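# Transfer the ball from a gutter into its arm's roofed box

## Task

Each arm has a gutter holding a ball and a box nearby. Get the ball out of the gutter next to an arm and into the box beside that same arm. The box has a roof and one open side. Pouring the ball in from the gutter is allowed. The box must not be slid, raised, rotated or tipped by more than a small amount, or the task fails. The ball must never drop noticeably below the table surfaces while no robot is carrying it. A gutter only holds the ball while its open end is higher; if its handle is held straight up, the ball rolls out. Arm bases, in metres, with headings in degrees counter-clockwise from +x: arm1 at x=-1.71 y=-0.30 z=+0.91 heading +11; arm2 at x=+0.00 y=+0.06 z=+0.95 heading +102; arm3 at x=+1.71 y=+0.47 z=+0.88 heading -167. At the end, release everything and move the arms away. The ball must stay in the box without any robot holding it there. Knocking or placing anything outside the work area also fails the task.

## Robot and tools

SETUP. Three identical i2rt Big YAM arms, named arm1, arm2 and arm3, share one scene. Each has six revolute joints, a two-finger gripper and a wrist camera (arm1_cam_wrist, arm2_cam_wrist, arm3_cam_wrist). The fixed room cameras are cam_end_1, cam_end_2, cam_gap_1, cam_gap_2, cam_side and cam_top. A hand reaches roughly 1.0 m from its joint1 axis. With joints 1 and 6 at zero and the hand level and pointing forward, the wrist camera sits on top of the hand looking toward the fingertips. A loose object may occasionally get a brief push from outside.

FRAME. One shared world frame, origin on the floor, +z up. The hand point is midway between the fingertips; the hand's z axis runs along the fingers and its y axis is the direction the fingers open and close. Base positions and headings are given in the task.

TOOL execute_actions. Arguments: "actions", a list holding zero or one action, and optional "cameras". An action is an object keyed by robot name ("arm1", "arm2", "arm3"), so one action can command any subset of the arms; each arm gets its own object containing "joints". "joints" maps joint names to absolute targets (not offsets): joint1_rad to joint6_rad in radians, gripper_m in metres. Ranges and done-tolerances: joint1_rad -2.879 to 2.879 (±0.045), base rotation, positive counter-clockwise seen from above, 0 unfolds the arm along its base heading; joint2_rad 0 to 3.141 (±0.14), shoulder, 0 has the upper arm pointing back about level, increasing lifts it up then forward; joint3_rad 0 to 3.019 (±0.09), elbow, 0 folded, increasing opens it; joint4_rad -1.692 to 1.57 (±0.055), hand pitch, positive tips fingers up; joint5_rad -1.57 to 1.57 (±0.03), hand yaw, positive toward the arm's right; joint6_rad -2.094 to 2.094 (±0.035), hand roll, positive clockwise viewed from behind the hand; gripper_m 0 to 0.093 (±0.003), fingertip gap, grip force about 50 to 62 N per pad or less. Any joint or arm omitted keeps pushing toward its earlier target. All motions in one action start together and may finish at different moments; joints move at different speeds, so the hand's path can arc widely. An action runs at most 15 s. An unknown key or out-of-range number rejects the whole call and nothing moves. "cameras" lists camera names (or "all"); omitted, null or ["all"] gives every camera, [] gives none; an unknown name rejects the call. Images arrive in the order given by the "pictures" line. An empty actions list just reports state and images.

TOOL wait. "seconds", 0 to 10. Commands nothing new; the scene keeps running; returns the same report as an empty action.

TOOL zoom_image. "camera" (one camera name) and "region" [x0, y0, x1, y1] in pixels of that camera's most recent full image, origin top-left, at most 504 by 504. Only cameras present in the latest result can be zoomed.

TOOL finished_scene. "scene", the integer of the current scene. Irreversible; the robot first keeps your last command, and the result tells whether the goal was met. The goal must already hold stably.

READING RESULTS. joint_positions gives current joint values. joint_status says how each joint of the last accepted action ended: reached; "off_target" (resting away from target, possibly still pushing); "contact_stop" or "time_out" (target dropped, joint holds where it stopped, except that a joint still pushing after time_out keeps its target or one clamped to within 0.375, 0.375, 0.113, 0.225, 0.075, 0.3 rad of its position for joints 1 to 6, and will move on if the way clears). Relieve such a push by sending the reported position. "joint command not followed", usually with a "cause:" line, means a safety check blocked that arm's joint targets (the gripper target still runs); blocked joints show "not_followed" and may be retried with every later action until you send targets that pass. Calls with no action never show this line. on_its_own lists what moves without being commanded this call; "held at" is the held target, not the position. If one call reports a stop, further motion, wait and finished_scene calls in that same reply are skipped.

CAUTIONS. The arms do not stop on contact and can push hard. Pressing two robots together ends the run with failure; hard hits may too. The state never reports robot-to-robot contact, and the self/inter-arm collision check can react late and ignores fingers, gripper housings and wrist cameras. Arms don't wait for one another. Very small target changes may not move a joint. A joint holding a load sags. Sustained loads or pushing heat motors: a MOTOR HOT line appears from 85 °C; at 100 °C that arm and its gripper go limp and fall (OVER-TEMPERATURE FAULT), with "limit_stop_at_motor_heat" on its unfinished keys; resend the target afterwards. Avoid drops, slips, slams, hard pushes, letting the ball fall below table height, and disturbing the box. Faster robot motion is better; thinking time is not counted as robot time, but the robot holds its last command meanwhile.

Each tool is called after "Call:" by a JSON object that holds its "api" and its "payload", one argument or row to a line.

## Session

I'll start by reading the current state and camera images.

Call:
{"api": "execute_actions", "payload": {
  "actions": []
}}

Scene clock: 0.00 s.
arm1.joint_positions: joint1_rad=+0.651 joint2_rad=+0.507 joint3_rad=+1.368 joint4_rad=-1.412 joint5_rad=+0.135 joint6_rad=+0.237 gripper_m=+0.095
arm1.joint_status: not commanded
arm1.hand: x=-1.5717 y=-0.1836 z=+1.4469 quat_wxyz=(-0.443, +0.229, -0.843, -0.202) (m; scene frame)
arm2.joint_positions: joint1_rad=+0.163 joint2_rad=+0.550 joint3_rad=+1.643 joint4_rad=-1.558 joint5_rad=-0.123 joint6_rad=+0.332 gripper_m=+0.094
arm2.joint_status: not commanded
arm2.hand: x=-0.0645 y=+0.1728 z=+1.5627 quat_wxyz=(-0.173, +0.635, -0.563, -0.501) (m; scene frame)
arm3.joint_positions: joint1_rad=+0.511 joint2_rad=+0.562 joint3_rad=+1.559 joint4_rad=-1.141 joint5_rad=-0.281 joint6_rad=-0.649 gripper_m=+0.095
arm3.joint_status: not commanded
arm3.hand: x=+1.6122 y=+0.3134 z=+1.5550 quat_wxyz=(-0.132, -0.518, -0.548, +0.643) (m; scene frame)
pictures: arm1_cam_wrist, arm2_cam_wrist, arm3_cam_wrist, cam_end_1, cam_end_2, cam_gap_1, cam_gap_2, cam_side, cam_top
Images, in order (width x height): arm1_cam_wrist 616x616, arm2_cam_wrist 616x616, arm3_cam_wrist 616x616, cam_end_1 504x504, cam_end_2 504x504, cam_gap_1 504x504, cam_gap_2 504x504, cam_side 504x504, cam_top 504x504.

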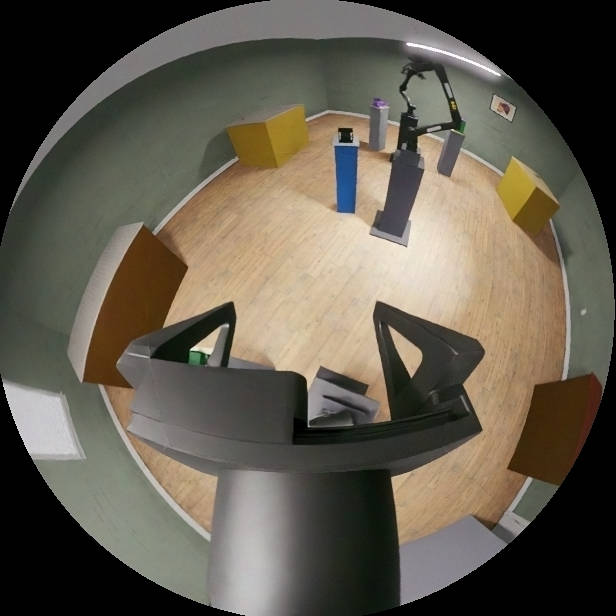

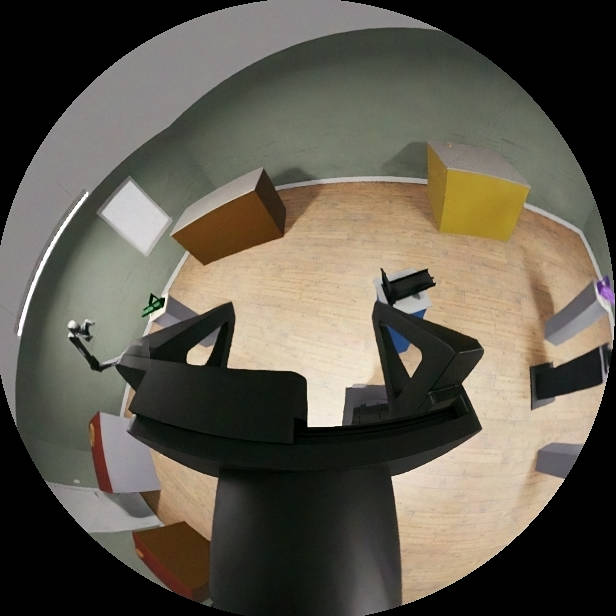

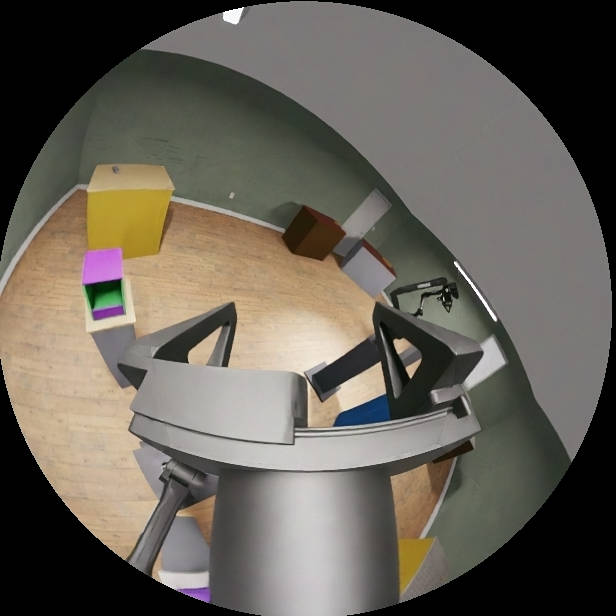

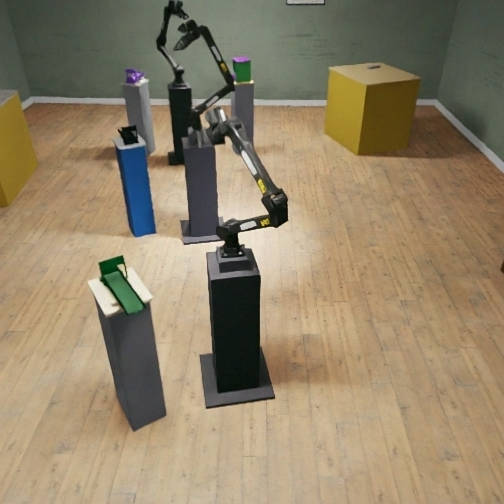

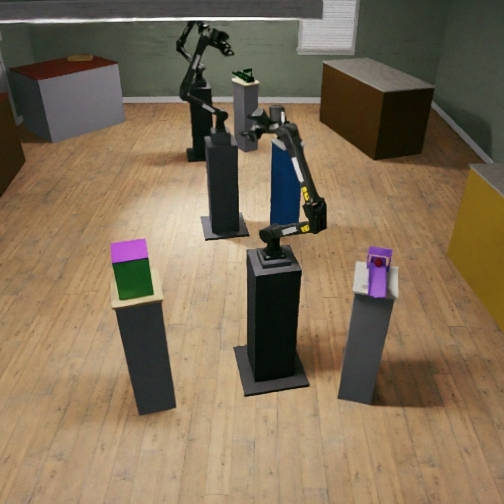

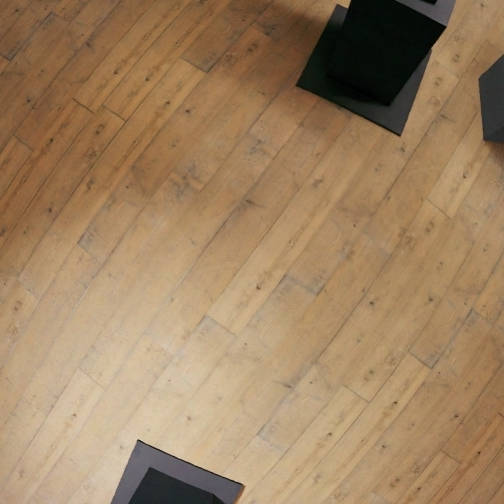

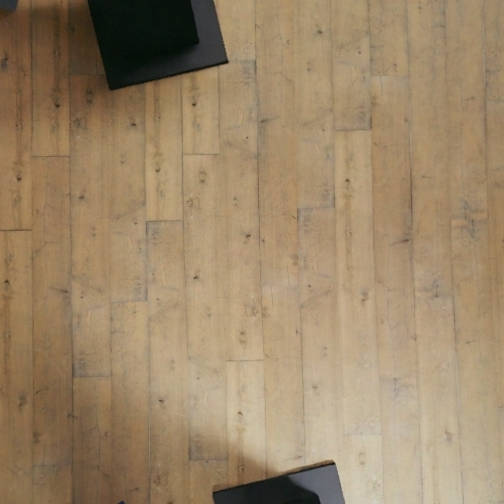

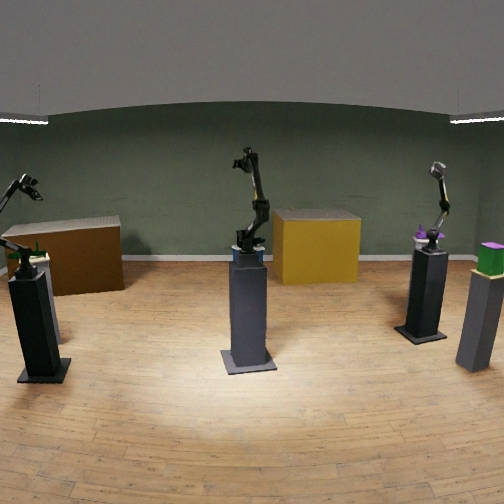

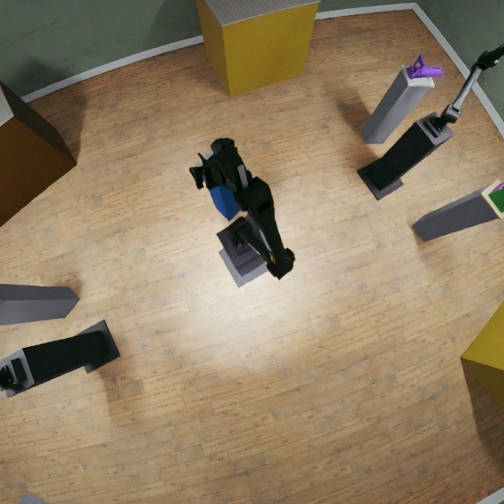

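Call:
{"api": "zoom_image", "payload": {
  "camera": "cam_end_2",
  "region": [330, 230, 430, 330]
}}

Call:
{"api": "zoom_image", "payload": {
  "camera": "cam_end_2",
  "region": [90, 220, 190, 320]
}}

Call:
{"api": "zoom_image", "payload": {
  "camera": "cam_top",
  "region": [344, 30, 504, 250]
}}

Call:
{"api": "zoom_image", "payload": {
  "camera": "arm3_cam_wrist",
  "region": [60, 230, 200, 370]
}}

Call:
{"api": "zoom_image", "payload": {
  "camera": "cam_side",
  "region": [384, 150, 504, 290]
}}

Region (330, 230, 430, 330) of cam_end_2's 504x504 image, scaled by 5.040, with more detail than that image has.

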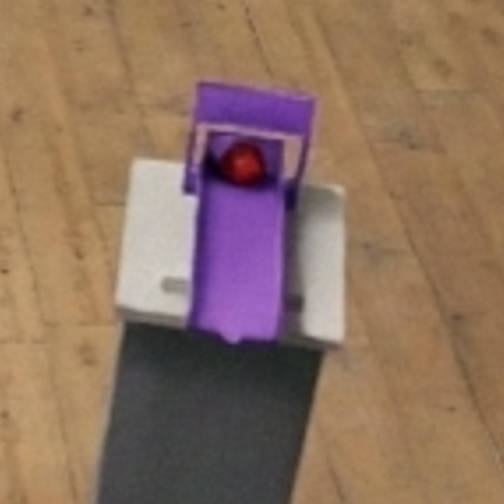

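Region (90, 220, 190, 320) of cam_end_2's 504x504 image, scaled by 5.040, with more detail than that image has.

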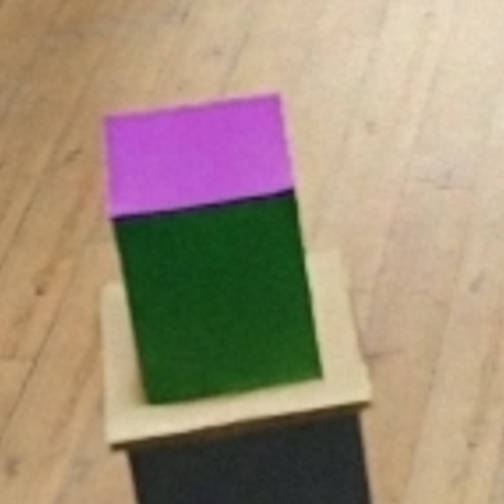

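Region (344, 30, 504, 250) of cam_top's 504x504 image, scaled by 2.291, with more detail than that image has; it fills the left 367 columns of this view, and the rest is white.

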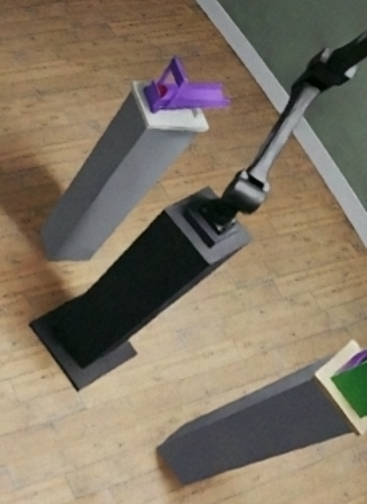

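Region (60, 230, 200, 370) of arm3_cam_wrist's 616x616 image, scaled by 3.600, with more detail than that image has.

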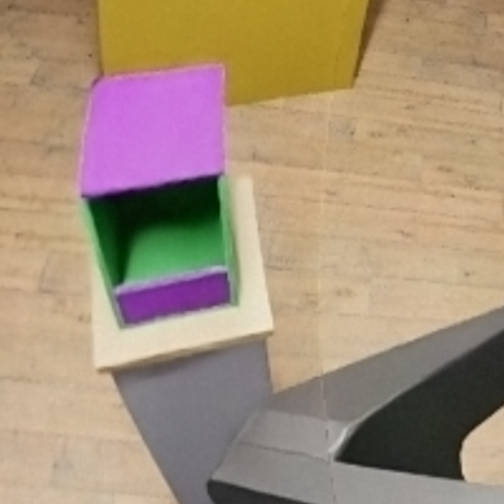

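Region (384, 150, 504, 290) of cam_side's 504x504 image, scaled by 3.600, with more detail than that image has; it fills the left 432 columns of this view, and the rest is white.

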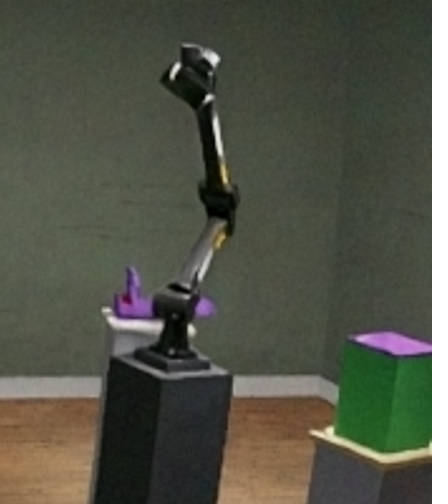

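Call:
{"api": "execute_actions", "payload": {
  "actions": [
    {"arm3":{"joints":{"joint1_rad":-1.9,"joint2_rad":1.2,"joint3_rad":1.3,"joint4_rad":-1.3,"joint5_rad":0,"joint6_rad":0}}}
  ],
  "cameras": ["arm3_cam_wrist","cam_end_2","cam_top","cam_side"]
}}

Scene clock: 4.00 s.
arm1.joint_positions: joint1_rad=+0.651 joint2_rad=+0.507 joint3_rad=+1.368 joint4_rad=-1.412 joint5_rad=+0.135 joint6_rad=+0.237 gripper_m=+0.095
arm1.joint_status: not commanded
arm1.hand: x=-1.5717 y=-0.1836 z=+1.4469 quat_wxyz=(-0.443, +0.229, -0.843, -0.202) (m; scene frame)
arm2.joint_positions: joint1_rad=+0.163 joint2_rad=+0.550 joint3_rad=+1.643 joint4_rad=-1.558 joint5_rad=-0.123 joint6_rad=+0.332 gripper_m=+0.094
arm2.joint_status: not commanded
arm2.hand: x=-0.0645 y=+0.1728 z=+1.5627 quat_wxyz=(-0.173, +0.635, -0.563, -0.501) (m; scene frame)
arm3.joint_positions: joint1_rad=-1.902 joint2_rad=+1.214 joint3_rad=+1.279 joint4_rad=-1.289 joint5_rad=+0.001 joint6_rad=-0.009 gripper_m=+0.095
arm3.joint_status: all done
arm3.hand: x=+1.7626 y=+0.8855 z=+1.1813 quat_wxyz=(+0.129, -0.660, +0.731, +0.115) (m; scene frame)
pictures: arm3_cam_wrist, cam_end_2, cam_side, cam_top
Images, in order (width x height): arm3_cam_wrist 616x616, cam_end_2 504x504, cam_side 504x504, cam_top 504x504.

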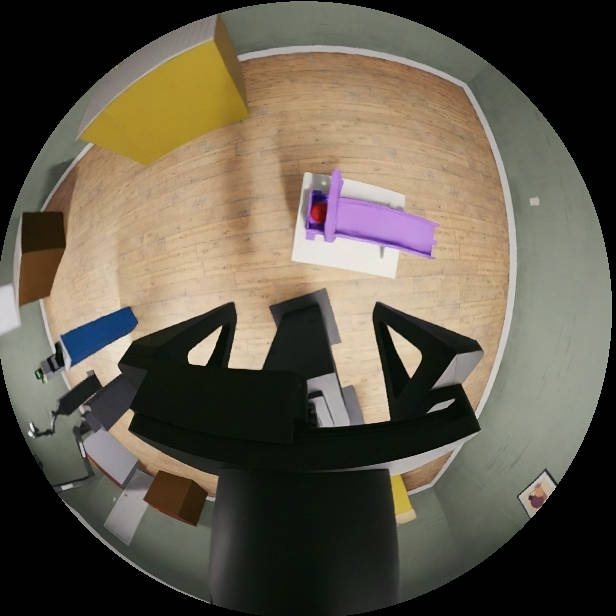

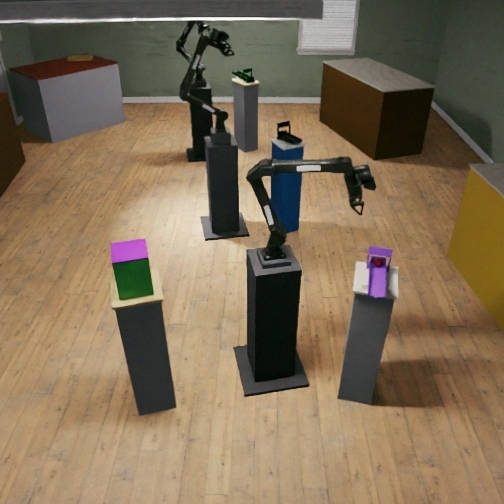

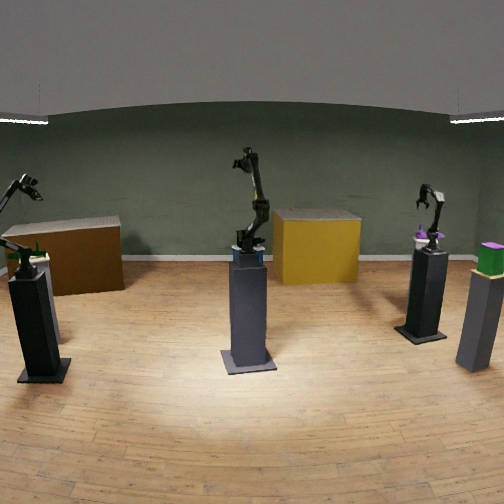

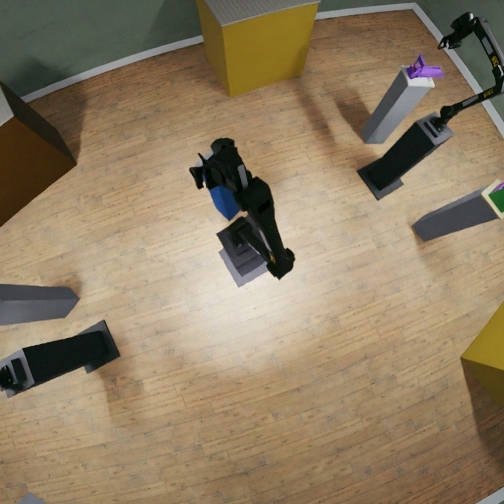

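Call:
{"api": "zoom_image", "payload": {
  "camera": "cam_top",
  "region": [384, 20, 504, 240]
}}

Call:
{"api": "zoom_image", "payload": {
  "camera": "arm3_cam_wrist",
  "region": [280, 150, 460, 290]
}}

Call:
{"api": "zoom_image", "payload": {
  "camera": "cam_side",
  "region": [400, 170, 504, 300]
}}

Region (384, 20, 504, 240) of cam_top's 504x504 image, scaled by 2.291, with more detail than that image has; it fills the left 275 columns of this view, and the rest is white.

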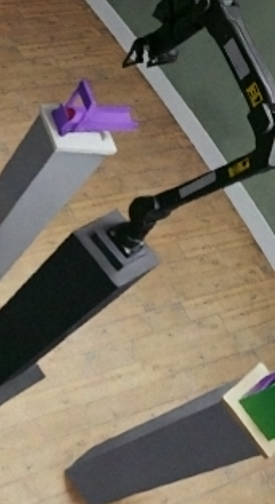

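Region (280, 150, 460, 290) of arm3_cam_wrist's 616x616 image, scaled by 2.800, with more detail than that image has.

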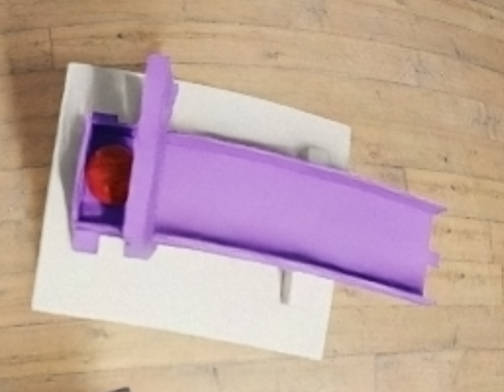

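Region (400, 170, 504, 300) of cam_side's 504x504 image, scaled by 3.877, with more detail than that image has; it fills the left 403 columns of this view, and the rest is white.

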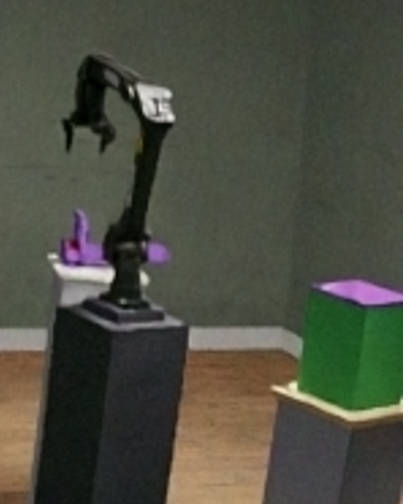

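Call:
{"api": "execute_actions", "payload": {
  "actions": [
    {"arm3":{"joints":{"joint2_rad":1.6,"joint3_rad":1.55,"joint4_rad":-1.5}}}
  ],
  "cameras": ["arm3_cam_wrist","cam_end_2"]
}}

Scene clock: 6.37 s.
arm1.joint_positions: joint1_rad=+0.651 joint2_rad=+0.507 joint3_rad=+1.368 joint4_rad=-1.412 joint5_rad=+0.135 joint6_rad=+0.237 gripper_m=+0.095
arm1.joint_status: not commanded
arm1.hand: x=-1.5717 y=-0.1836 z=+1.4469 quat_wxyz=(-0.443, +0.229, -0.843, -0.202) (m; scene frame)
arm2.joint_positions: joint1_rad=+0.163 joint2_rad=+0.550 joint3_rad=+1.643 joint4_rad=-1.558 joint5_rad=-0.123 joint6_rad=+0.332 gripper_m=+0.094
arm2.joint_status: not commanded
arm2.hand: x=-0.0645 y=+0.1728 z=+1.5627 quat_wxyz=(-0.173, +0.635, -0.563, -0.501) (m; scene frame)
arm3.joint_positions: joint1_rad=-1.902 joint2_rad=+1.614 joint3_rad=+1.508 joint4_rad=-1.489 joint5_rad=+0.001 joint6_rad=-0.009 gripper_m=+0.095
arm3.joint_status: all done
arm3.hand: x=+1.7693 y=+0.9472 z=+1.0984 quat_wxyz=(-0.009, -0.670, +0.742, -0.008) (m; scene frame)
pictures: arm3_cam_wrist, cam_end_2
Images, in order (width x height): arm3_cam_wrist 616x616, cam_end_2 504x504.

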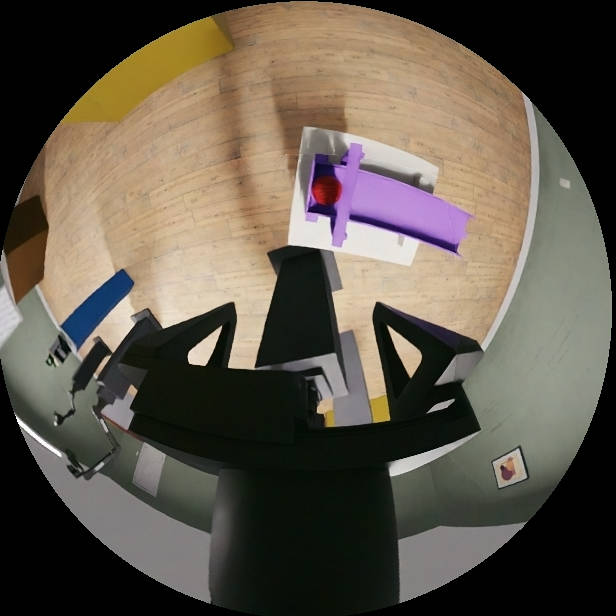

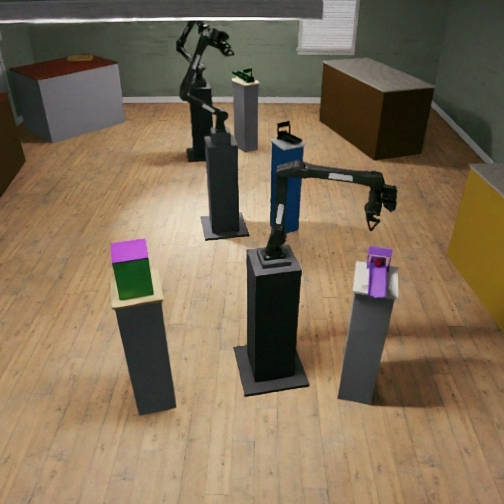

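Call:
{"api": "execute_actions", "payload": {
  "actions": [
    {"arm3":{"joints":{"joint4_rad":-1.05}},"arm1":{"joints":{"joint3_rad":1.9}},"arm2":{"joints":{"joint2_rad":1.0}}}
  ],
  "cameras": ["arm3_cam_wrist","cam_end_2","cam_top"]
}}

Scene clock: 9.13 s.
arm1.joint_positions: joint1_rad=+0.651 joint2_rad=+0.501 joint3_rad=+1.889 joint4_rad=-1.412 joint5_rad=+0.135 joint6_rad=+0.237 gripper_m=+0.095
arm1.joint_status: all done
arm1.hand: x=-1.6655 y=-0.2921 z=+1.6542 quat_wxyz=(-0.618, +0.168, -0.699, -0.319) (m; scene frame)
arm2.joint_positions: joint1_rad=+0.163 joint2_rad=+0.992 joint3_rad=+1.634 joint4_rad=-1.558 joint5_rad=-0.123 joint6_rad=+0.332 gripper_m=+0.094
arm2.joint_status: all done
arm2.hand: x=-0.1375 y=+0.3571 z=+1.4677 quat_wxyz=(-0.082, +0.696, -0.638, -0.319) (m; scene frame)
arm3.joint_positions: joint1_rad=-1.902 joint2_rad=+1.614 joint3_rad=+1.508 joint4_rad=-1.067 joint5_rad=+0.001 joint6_rad=-0.009 gripper_m=+0.095
arm3.joint_status: all done
arm3.hand: x=+1.7806 y=+1.0477 z=+1.1175 quat_wxyz=(+0.148, -0.657, +0.728, +0.131) (m; scene frame)
pictures: arm3_cam_wrist, cam_end_2, cam_top
Images, in order (width x height): arm3_cam_wrist 616x616, cam_end_2 504x504, cam_top 504x504.

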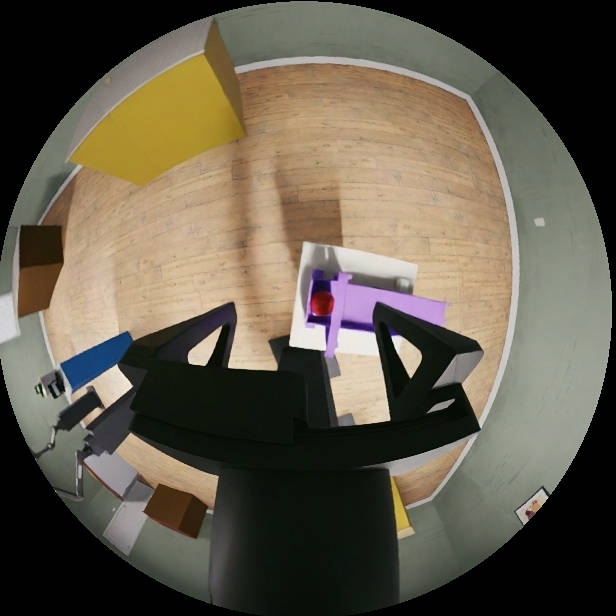

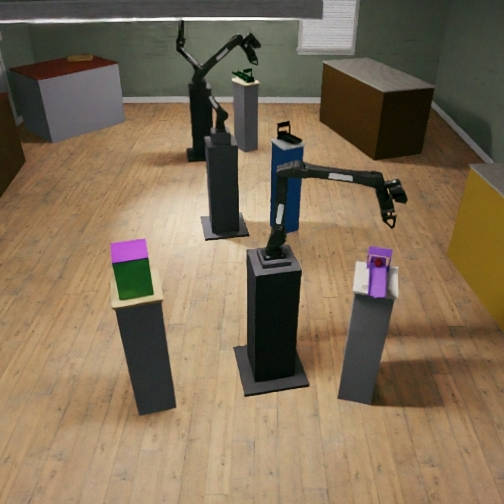

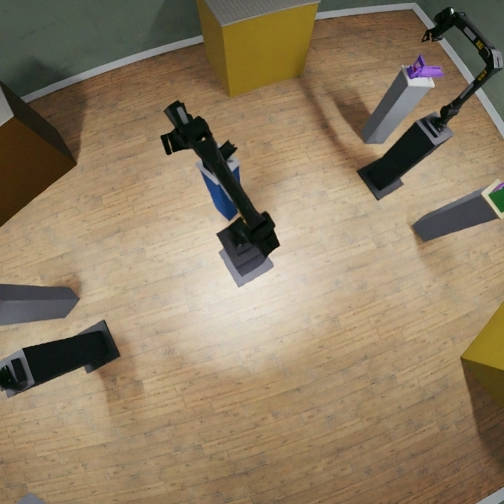

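Call:
{"api": "zoom_image", "payload": {
  "camera": "arm3_cam_wrist",
  "region": [270, 225, 470, 375]
}}

Call:
{"api": "zoom_image", "payload": {
  "camera": "cam_end_2",
  "region": [320, 160, 440, 320]
}}

Region (270, 225, 470, 375) of arm3_cam_wrist's 616x616 image, scaled by 2.520, with more detail than that image has; it fills the top 378 rows of this view, and the rest is white.

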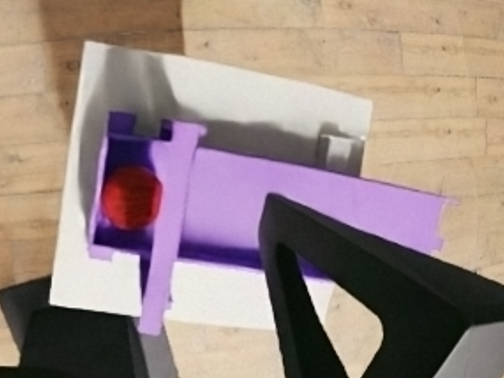

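Region (320, 160, 440, 320) of cam_end_2's 504x504 image, scaled by 3.150, with more detail than that image has; it fills the left 378 columns of this view, and the rest is white.

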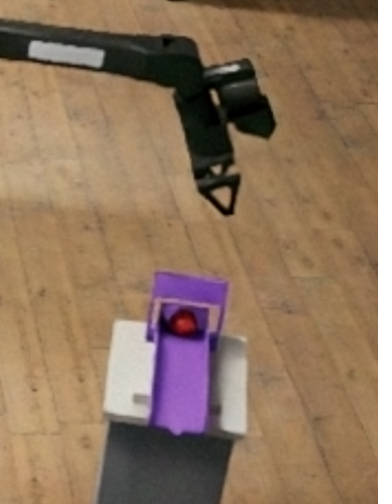

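Call:
{"api": "execute_actions", "payload": {
  "actions": [
    {"arm3":{"joints":{"joint1_rad":1.71,"joint2_rad":0.9,"joint3_rad":1.0,"joint4_rad":-0.9}}}
  ],
  "cameras": ["arm3_cam_wrist","cam_end_2","cam_top"]
}}

Scene clock: 14.47 s.
arm1.joint_positions: joint1_rad=+0.651 joint2_rad=+0.501 joint3_rad=+1.889 joint4_rad=-1.412 joint5_rad=+0.135 joint6_rad=+0.237 gripper_m=+0.095
arm1.joint_status: not commanded
arm1.hand: x=-1.6655 y=-0.2921 z=+1.6542 quat_wxyz=(-0.618, +0.168, -0.699, -0.319) (m; scene frame)
arm2.joint_positions: joint1_rad=+0.163 joint2_rad=+0.992 joint3_rad=+1.634 joint4_rad=-1.558 joint5_rad=-0.123 joint6_rad=+0.332 gripper_m=+0.094
arm2.joint_status: not commanded
arm2.hand: x=-0.1375 y=+0.3571 z=+1.4677 quat_wxyz=(-0.082, +0.696, -0.638, -0.319) (m; scene frame)
arm3.joint_positions: joint1_rad=+1.709 joint2_rad=+0.898 joint3_rad=+1.002 joint4_rad=-0.914 joint5_rad=-0.001 joint6_rad=-0.008 gripper_m=+0.095
arm3.joint_status: all done
arm3.hand: x=+1.8511 y=+0.1062 z=+1.2090 quat_wxyz=(-0.304, -0.526, -0.765, +0.213) (m; scene frame)
pictures: arm3_cam_wrist, cam_end_2, cam_top
Images, in order (width x height): arm3_cam_wrist 616x616, cam_end_2 504x504, cam_top 504x504.

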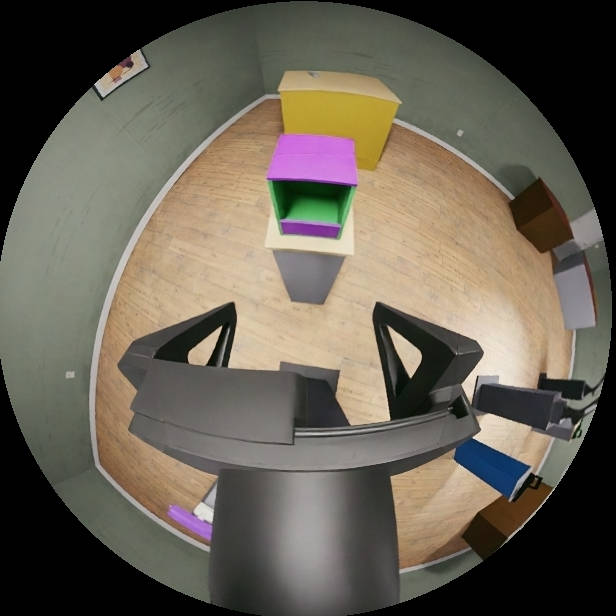

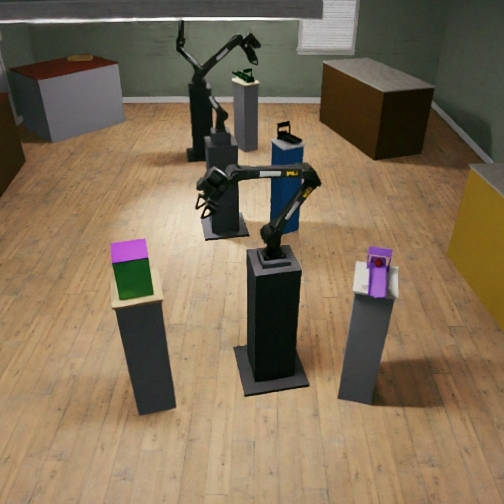

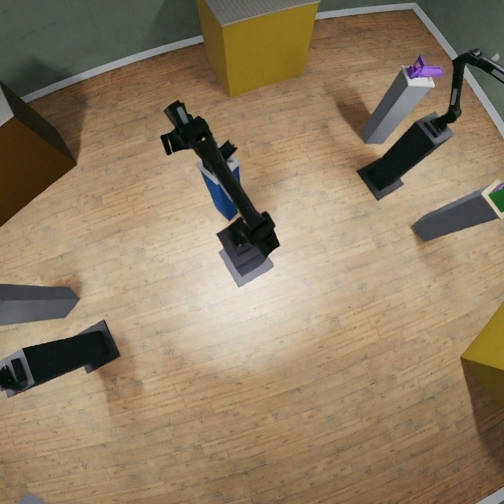

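Call:
{"api": "zoom_image", "payload": {
  "camera": "arm3_cam_wrist",
  "region": [250, 120, 380, 270]
}}

Region (250, 120, 380, 270) of arm3_cam_wrist's 616x616 image, scaled by 3.360, with more detail than that image has; it fills the left 437 columns of this view, and the rest is white.

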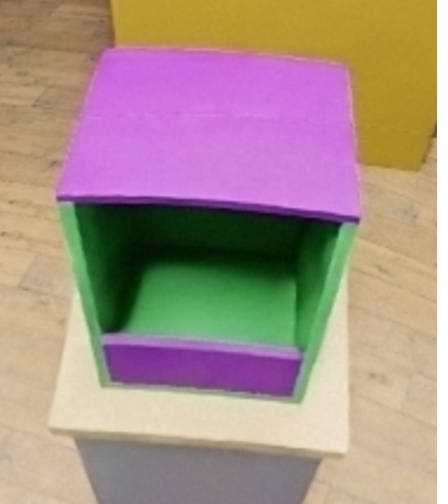

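Call:
{"api": "zoom_image", "payload": {
  "camera": "arm3_cam_wrist",
  "region": [456, 340, 616, 500]
}}

Region (456, 340, 616, 500) of arm3_cam_wrist's 616x616 image, scaled by 3.150, with more detail than that image has.

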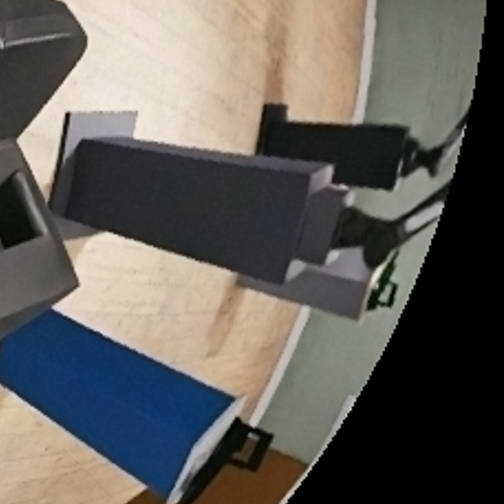

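Call:
{"api": "execute_actions", "payload": {
  "actions": [
    {"arm3":{"joints":{"joint1_rad":-1.915,"joint2_rad":1.45,"joint3_rad":1.5,"joint4_rad":-1.5,"joint5_rad":0.2,"joint6_rad":0.17}}}
  ],
  "cameras": ["arm3_cam_wrist"]
}}

Call:
{"api": "execute_actions", "payload": {
  "actions": [
    {"arm3":{"joints":{"joint2_rad":1.765,"joint3_rad":1.64,"joint4_rad":-1.43}}}
  ],
  "cameras": ["arm3_cam_wrist","cam_end_2"]
}}

Scene clock: 19.67 s.
arm1.joint_positions: joint1_rad=+0.651 joint2_rad=+0.501 joint3_rad=+1.889 joint4_rad=-1.412 joint5_rad=+0.135 joint6_rad=+0.237 gripper_m=+0.095
arm1.joint_status: not commanded
arm1.hand: x=-1.6655 y=-0.2921 z=+1.6542 quat_wxyz=(-0.618, +0.168, -0.699, -0.319) (m; scene frame)
arm2.joint_positions: joint1_rad=+0.163 joint2_rad=+0.992 joint3_rad=+1.634 joint4_rad=-1.558 joint5_rad=-0.123 joint6_rad=+0.332 gripper_m=+0.094
arm2.joint_status: not commanded
arm2.hand: x=-0.1375 y=+0.3571 z=+1.4677 quat_wxyz=(-0.082, +0.696, -0.638, -0.319) (m; scene frame)
arm3.joint_positions: joint1_rad=-1.921 joint2_rad=+1.466 joint3_rad=+1.449 joint4_rad=-1.489 joint5_rad=+0.201 joint6_rad=+0.161 gripper_m=+0.095
arm3.joint_status: all done
arm3.hand: x=+1.8079 y=+0.9092 z=+1.1447 quat_wxyz=(+0.094, -0.591, +0.800, -0.046) (m; scene frame)
pictures: arm3_cam_wrist
Images, in order (width x height): arm3_cam_wrist 616x616.

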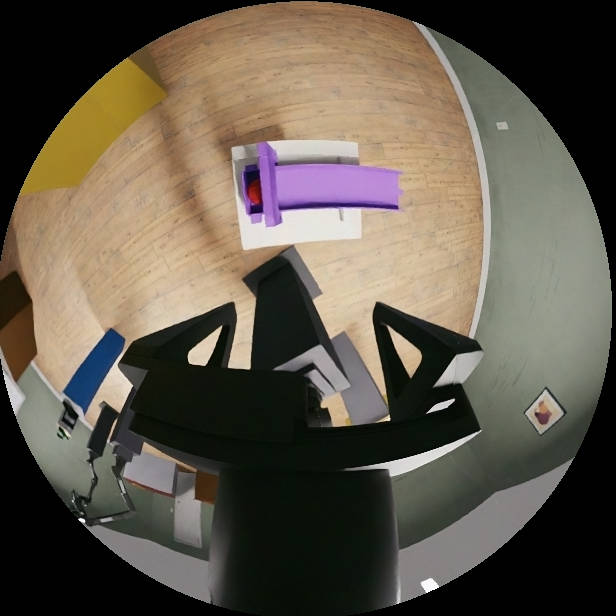

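Scene clock: 21.03 s.
arm1.joint_positions: joint1_rad=+0.651 joint2_rad=+0.501 joint3_rad=+1.889 joint4_rad=-1.412 joint5_rad=+0.135 joint6_rad=+0.237 gripper_m=+0.095
arm1.joint_status: not commanded
arm1.hand: x=-1.6655 y=-0.2921 z=+1.6542 quat_wxyz=(-0.618, +0.168, -0.699, -0.319) (m; scene frame)
arm2.joint_positions: joint1_rad=+0.163 joint2_rad=+0.992 joint3_rad=+1.634 joint4_rad=-1.558 joint5_rad=-0.123 joint6_rad=+0.332 gripper_m=+0.094
arm2.joint_status: not commanded
arm2.hand: x=-0.1375 y=+0.3571 z=+1.4677 quat_wxyz=(-0.082, +0.696, -0.638, -0.319) (m; scene frame)
arm3.joint_positions: joint1_rad=-1.921 joint2_rad=+1.779 joint3_rad=+1.616 joint4_rad=-1.437 joint5_rad=+0.201 joint6_rad=+0.161 gripper_m=+0.095
arm3.joint_status: all done
arm3.hand: x=+1.8193 y=+0.9975 z=+1.0616 quat_wxyz=(+0.061, -0.595, +0.797, -0.080) (m; scene frame)
pictures: arm3_cam_wrist, cam_end_2
Images, in order (width x height): arm3_cam_wrist 616x616, cam_end_2 504x504.

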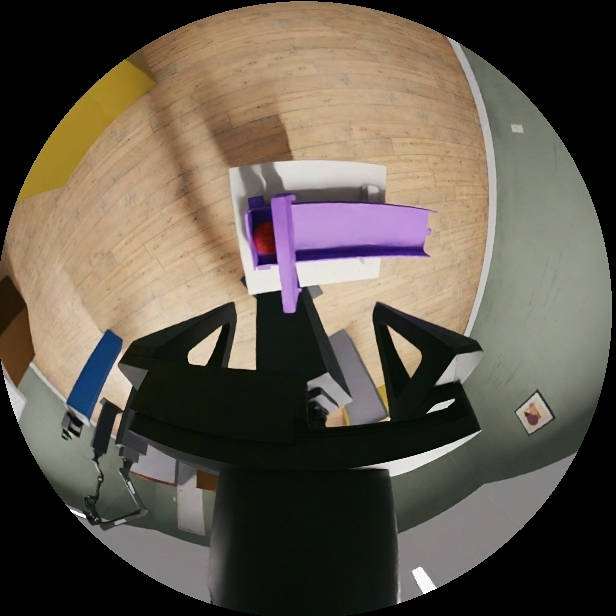

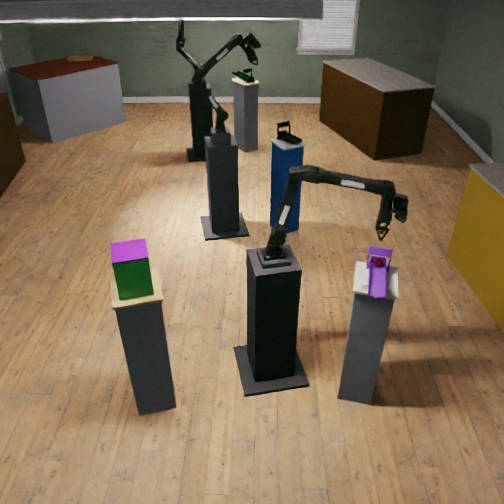

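Call:
{"api": "zoom_image", "payload": {
  "camera": "arm3_cam_wrist",
  "region": [220, 150, 450, 330]
}}

Call:
{"api": "zoom_image", "payload": {
  "camera": "cam_end_2",
  "region": [340, 190, 420, 300]
}}

Region (220, 150, 450, 330) of arm3_cam_wrist's 616x616 image, scaled by 2.191, with more detail than that image has; it fills the top 394 rows of this view, and the rest is white.

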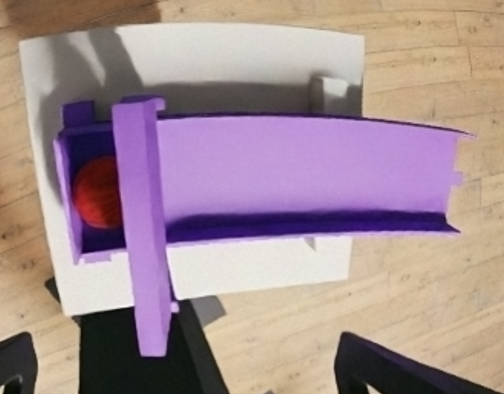

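Region (340, 190, 420, 300) of cam_end_2's 504x504 image, scaled by 4.582, with more detail than that image has; it fills the left 367 columns of this view, and the rest is white.

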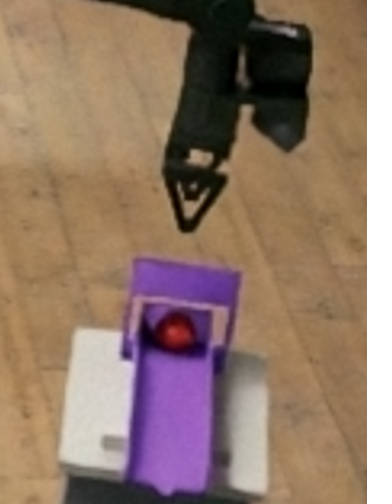

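Call:
{"api": "execute_actions", "payload": {
  "actions": [
    {"arm3":{"joints":{"joint2_rad":1.835,"joint3_rad":1.51,"joint4_rad":-1.26}}}
  ],
  "cameras": ["arm3_cam_wrist","cam_end_2"]
}}

Scene clock: 22.93 s.
arm1.joint_positions: joint1_rad=+0.651 joint2_rad=+0.501 joint3_rad=+1.889 joint4_rad=-1.412 joint5_rad=+0.135 joint6_rad=+0.237 gripper_m=+0.095
arm1.joint_status: not commanded
arm1.hand: x=-1.6655 y=-0.2921 z=+1.6542 quat_wxyz=(-0.618, +0.168, -0.699, -0.319) (m; scene frame)
arm2.joint_positions: joint1_rad=+0.163 joint2_rad=+0.992 joint3_rad=+1.634 joint4_rad=-1.558 joint5_rad=-0.123 joint6_rad=+0.332 gripper_m=+0.094
arm2.joint_status: not commanded
arm2.hand: x=-0.1375 y=+0.3571 z=+1.4677 quat_wxyz=(-0.082, +0.696, -0.638, -0.319) (m; scene frame)
arm3.joint_positions: joint1_rad=-1.921 joint2_rad=+1.843 joint3_rad=+1.504 joint4_rad=-1.273 joint5_rad=+0.201 joint6_rad=+0.161 gripper_m=+0.095
arm3.joint_status: all done
arm3.hand: x=+1.8196 y=+1.0006 z=+0.9866 quat_wxyz=(+0.057, -0.595, +0.797, -0.084) (m; scene frame)
pictures: arm3_cam_wrist, cam_end_2
Images, in order (width x height): arm3_cam_wrist 616x616, cam_end_2 504x504.

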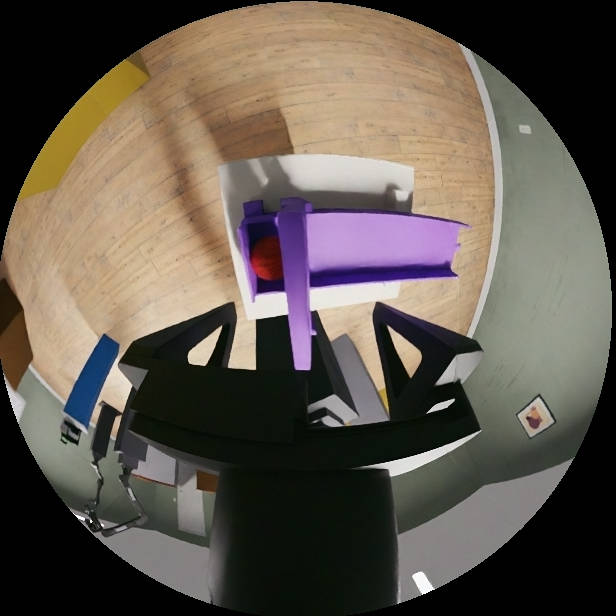

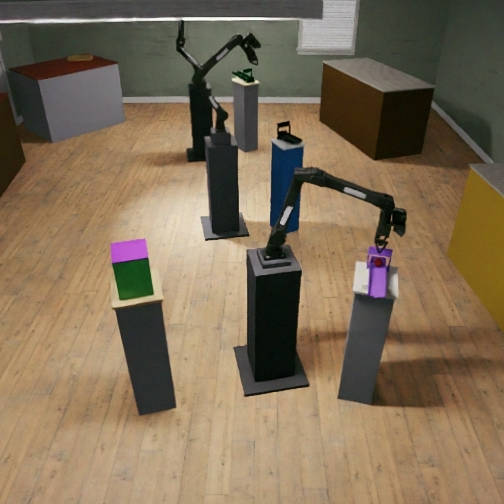

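Call:
{"api": "zoom_image", "payload": {
  "camera": "arm3_cam_wrist",
  "region": [210, 180, 410, 400]
}}

Call:
{"api": "zoom_image", "payload": {
  "camera": "cam_end_2",
  "region": [345, 200, 415, 290]
}}

Region (210, 180, 410, 400) of arm3_cam_wrist's 616x616 image, scaled by 2.291, with more detail than that image has; it fills the left 458 columns of this view, and the rest is white.

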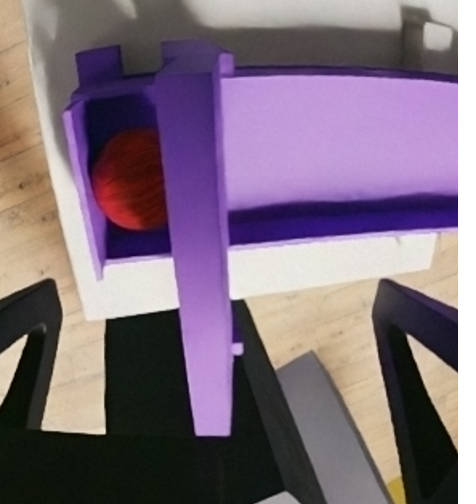

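Region (345, 200, 415, 290) of cam_end_2's 504x504 image, scaled by 5.600, with more detail than that image has.

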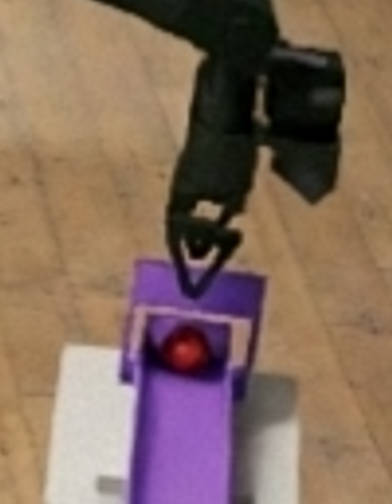

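Call:
{"api": "execute_actions", "payload": {
  "actions": [
    {"arm3":{"joints":{"joint2_rad":1.86,"joint3_rad":1.465,"joint4_rad":-1.205}}}
  ],
  "cameras": ["arm3_cam_wrist","cam_end_2"]
}}

Scene clock: 24.17 s.
arm1.joint_positions: joint1_rad=+0.651 joint2_rad=+0.501 joint3_rad=+1.889 joint4_rad=-1.412 joint5_rad=+0.135 joint6_rad=+0.237 gripper_m=+0.095
arm1.joint_status: not commanded
arm1.hand: x=-1.6655 y=-0.2921 z=+1.6542 quat_wxyz=(-0.618, +0.168, -0.699, -0.319) (m; scene frame)
arm2.joint_positions: joint1_rad=+0.163 joint2_rad=+0.992 joint3_rad=+1.634 joint4_rad=-1.558 joint5_rad=-0.123 joint6_rad=+0.332 gripper_m=+0.094
arm2.joint_status: not commanded
arm2.hand: x=-0.1375 y=+0.3571 z=+1.4677 quat_wxyz=(-0.082, +0.696, -0.638, -0.319) (m; scene frame)
arm3.joint_positions: joint1_rad=-1.921 joint2_rad=+1.847 joint3_rad=+1.465 joint4_rad=-1.218 joint5_rad=+0.201 joint6_rad=+0.161 gripper_m=+0.095
arm3.joint_status: all done
arm3.hand: x=+1.8194 y=+0.9992 z=+0.9703 quat_wxyz=(+0.061, -0.595, +0.797, -0.079) (m; scene frame)
pictures: arm3_cam_wrist, cam_end_2
Images, in order (width x height): arm3_cam_wrist 616x616, cam_end_2 504x504.

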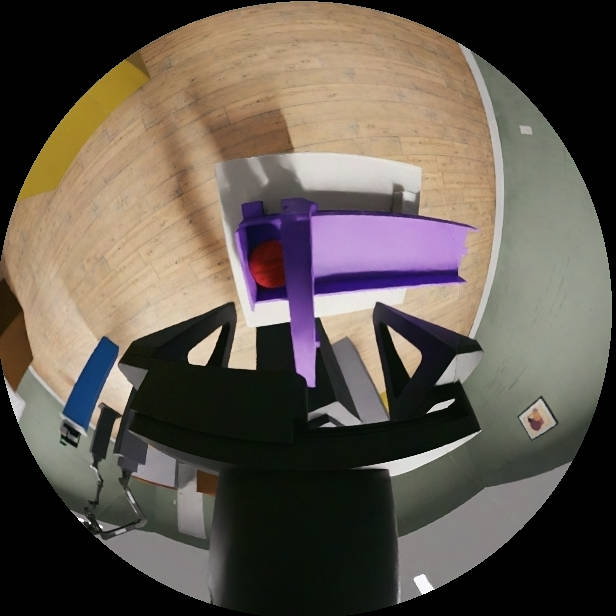

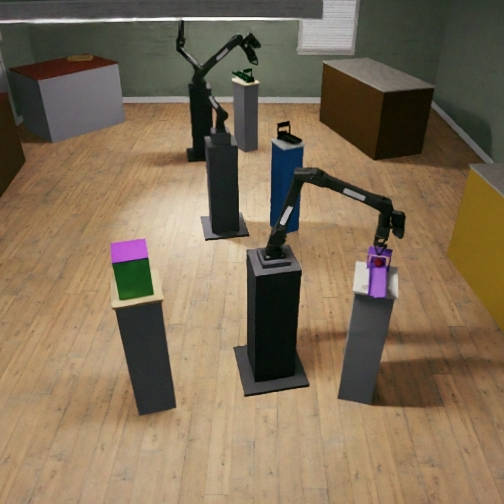

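Call:
{"api": "zoom_image", "payload": {
  "camera": "cam_end_2",
  "region": [345, 200, 415, 290]
}}

Call:
{"api": "zoom_image", "payload": {
  "camera": "arm3_cam_wrist",
  "region": [210, 180, 410, 400]
}}

Region (345, 200, 415, 290) of cam_end_2's 504x504 image, scaled by 5.600, with more detail than that image has.

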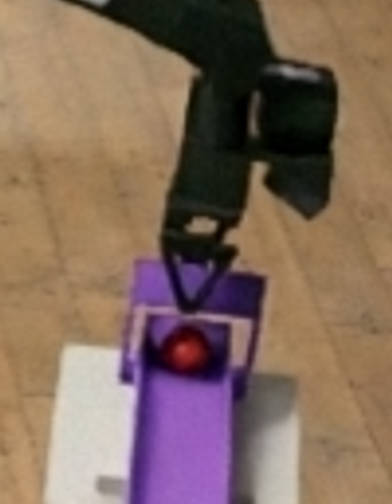

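Region (210, 180, 410, 400) of arm3_cam_wrist's 616x616 image, scaled by 2.291, with more detail than that image has; it fills the left 458 columns of this view, and the rest is white.

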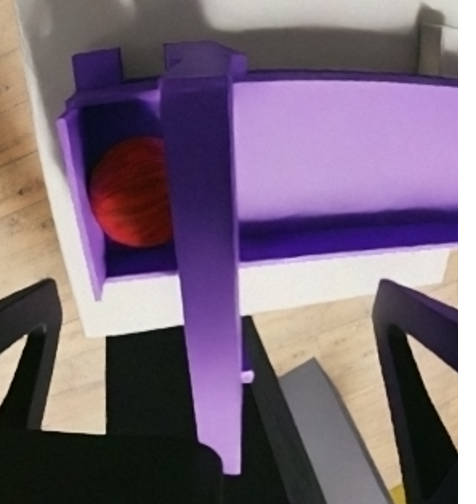

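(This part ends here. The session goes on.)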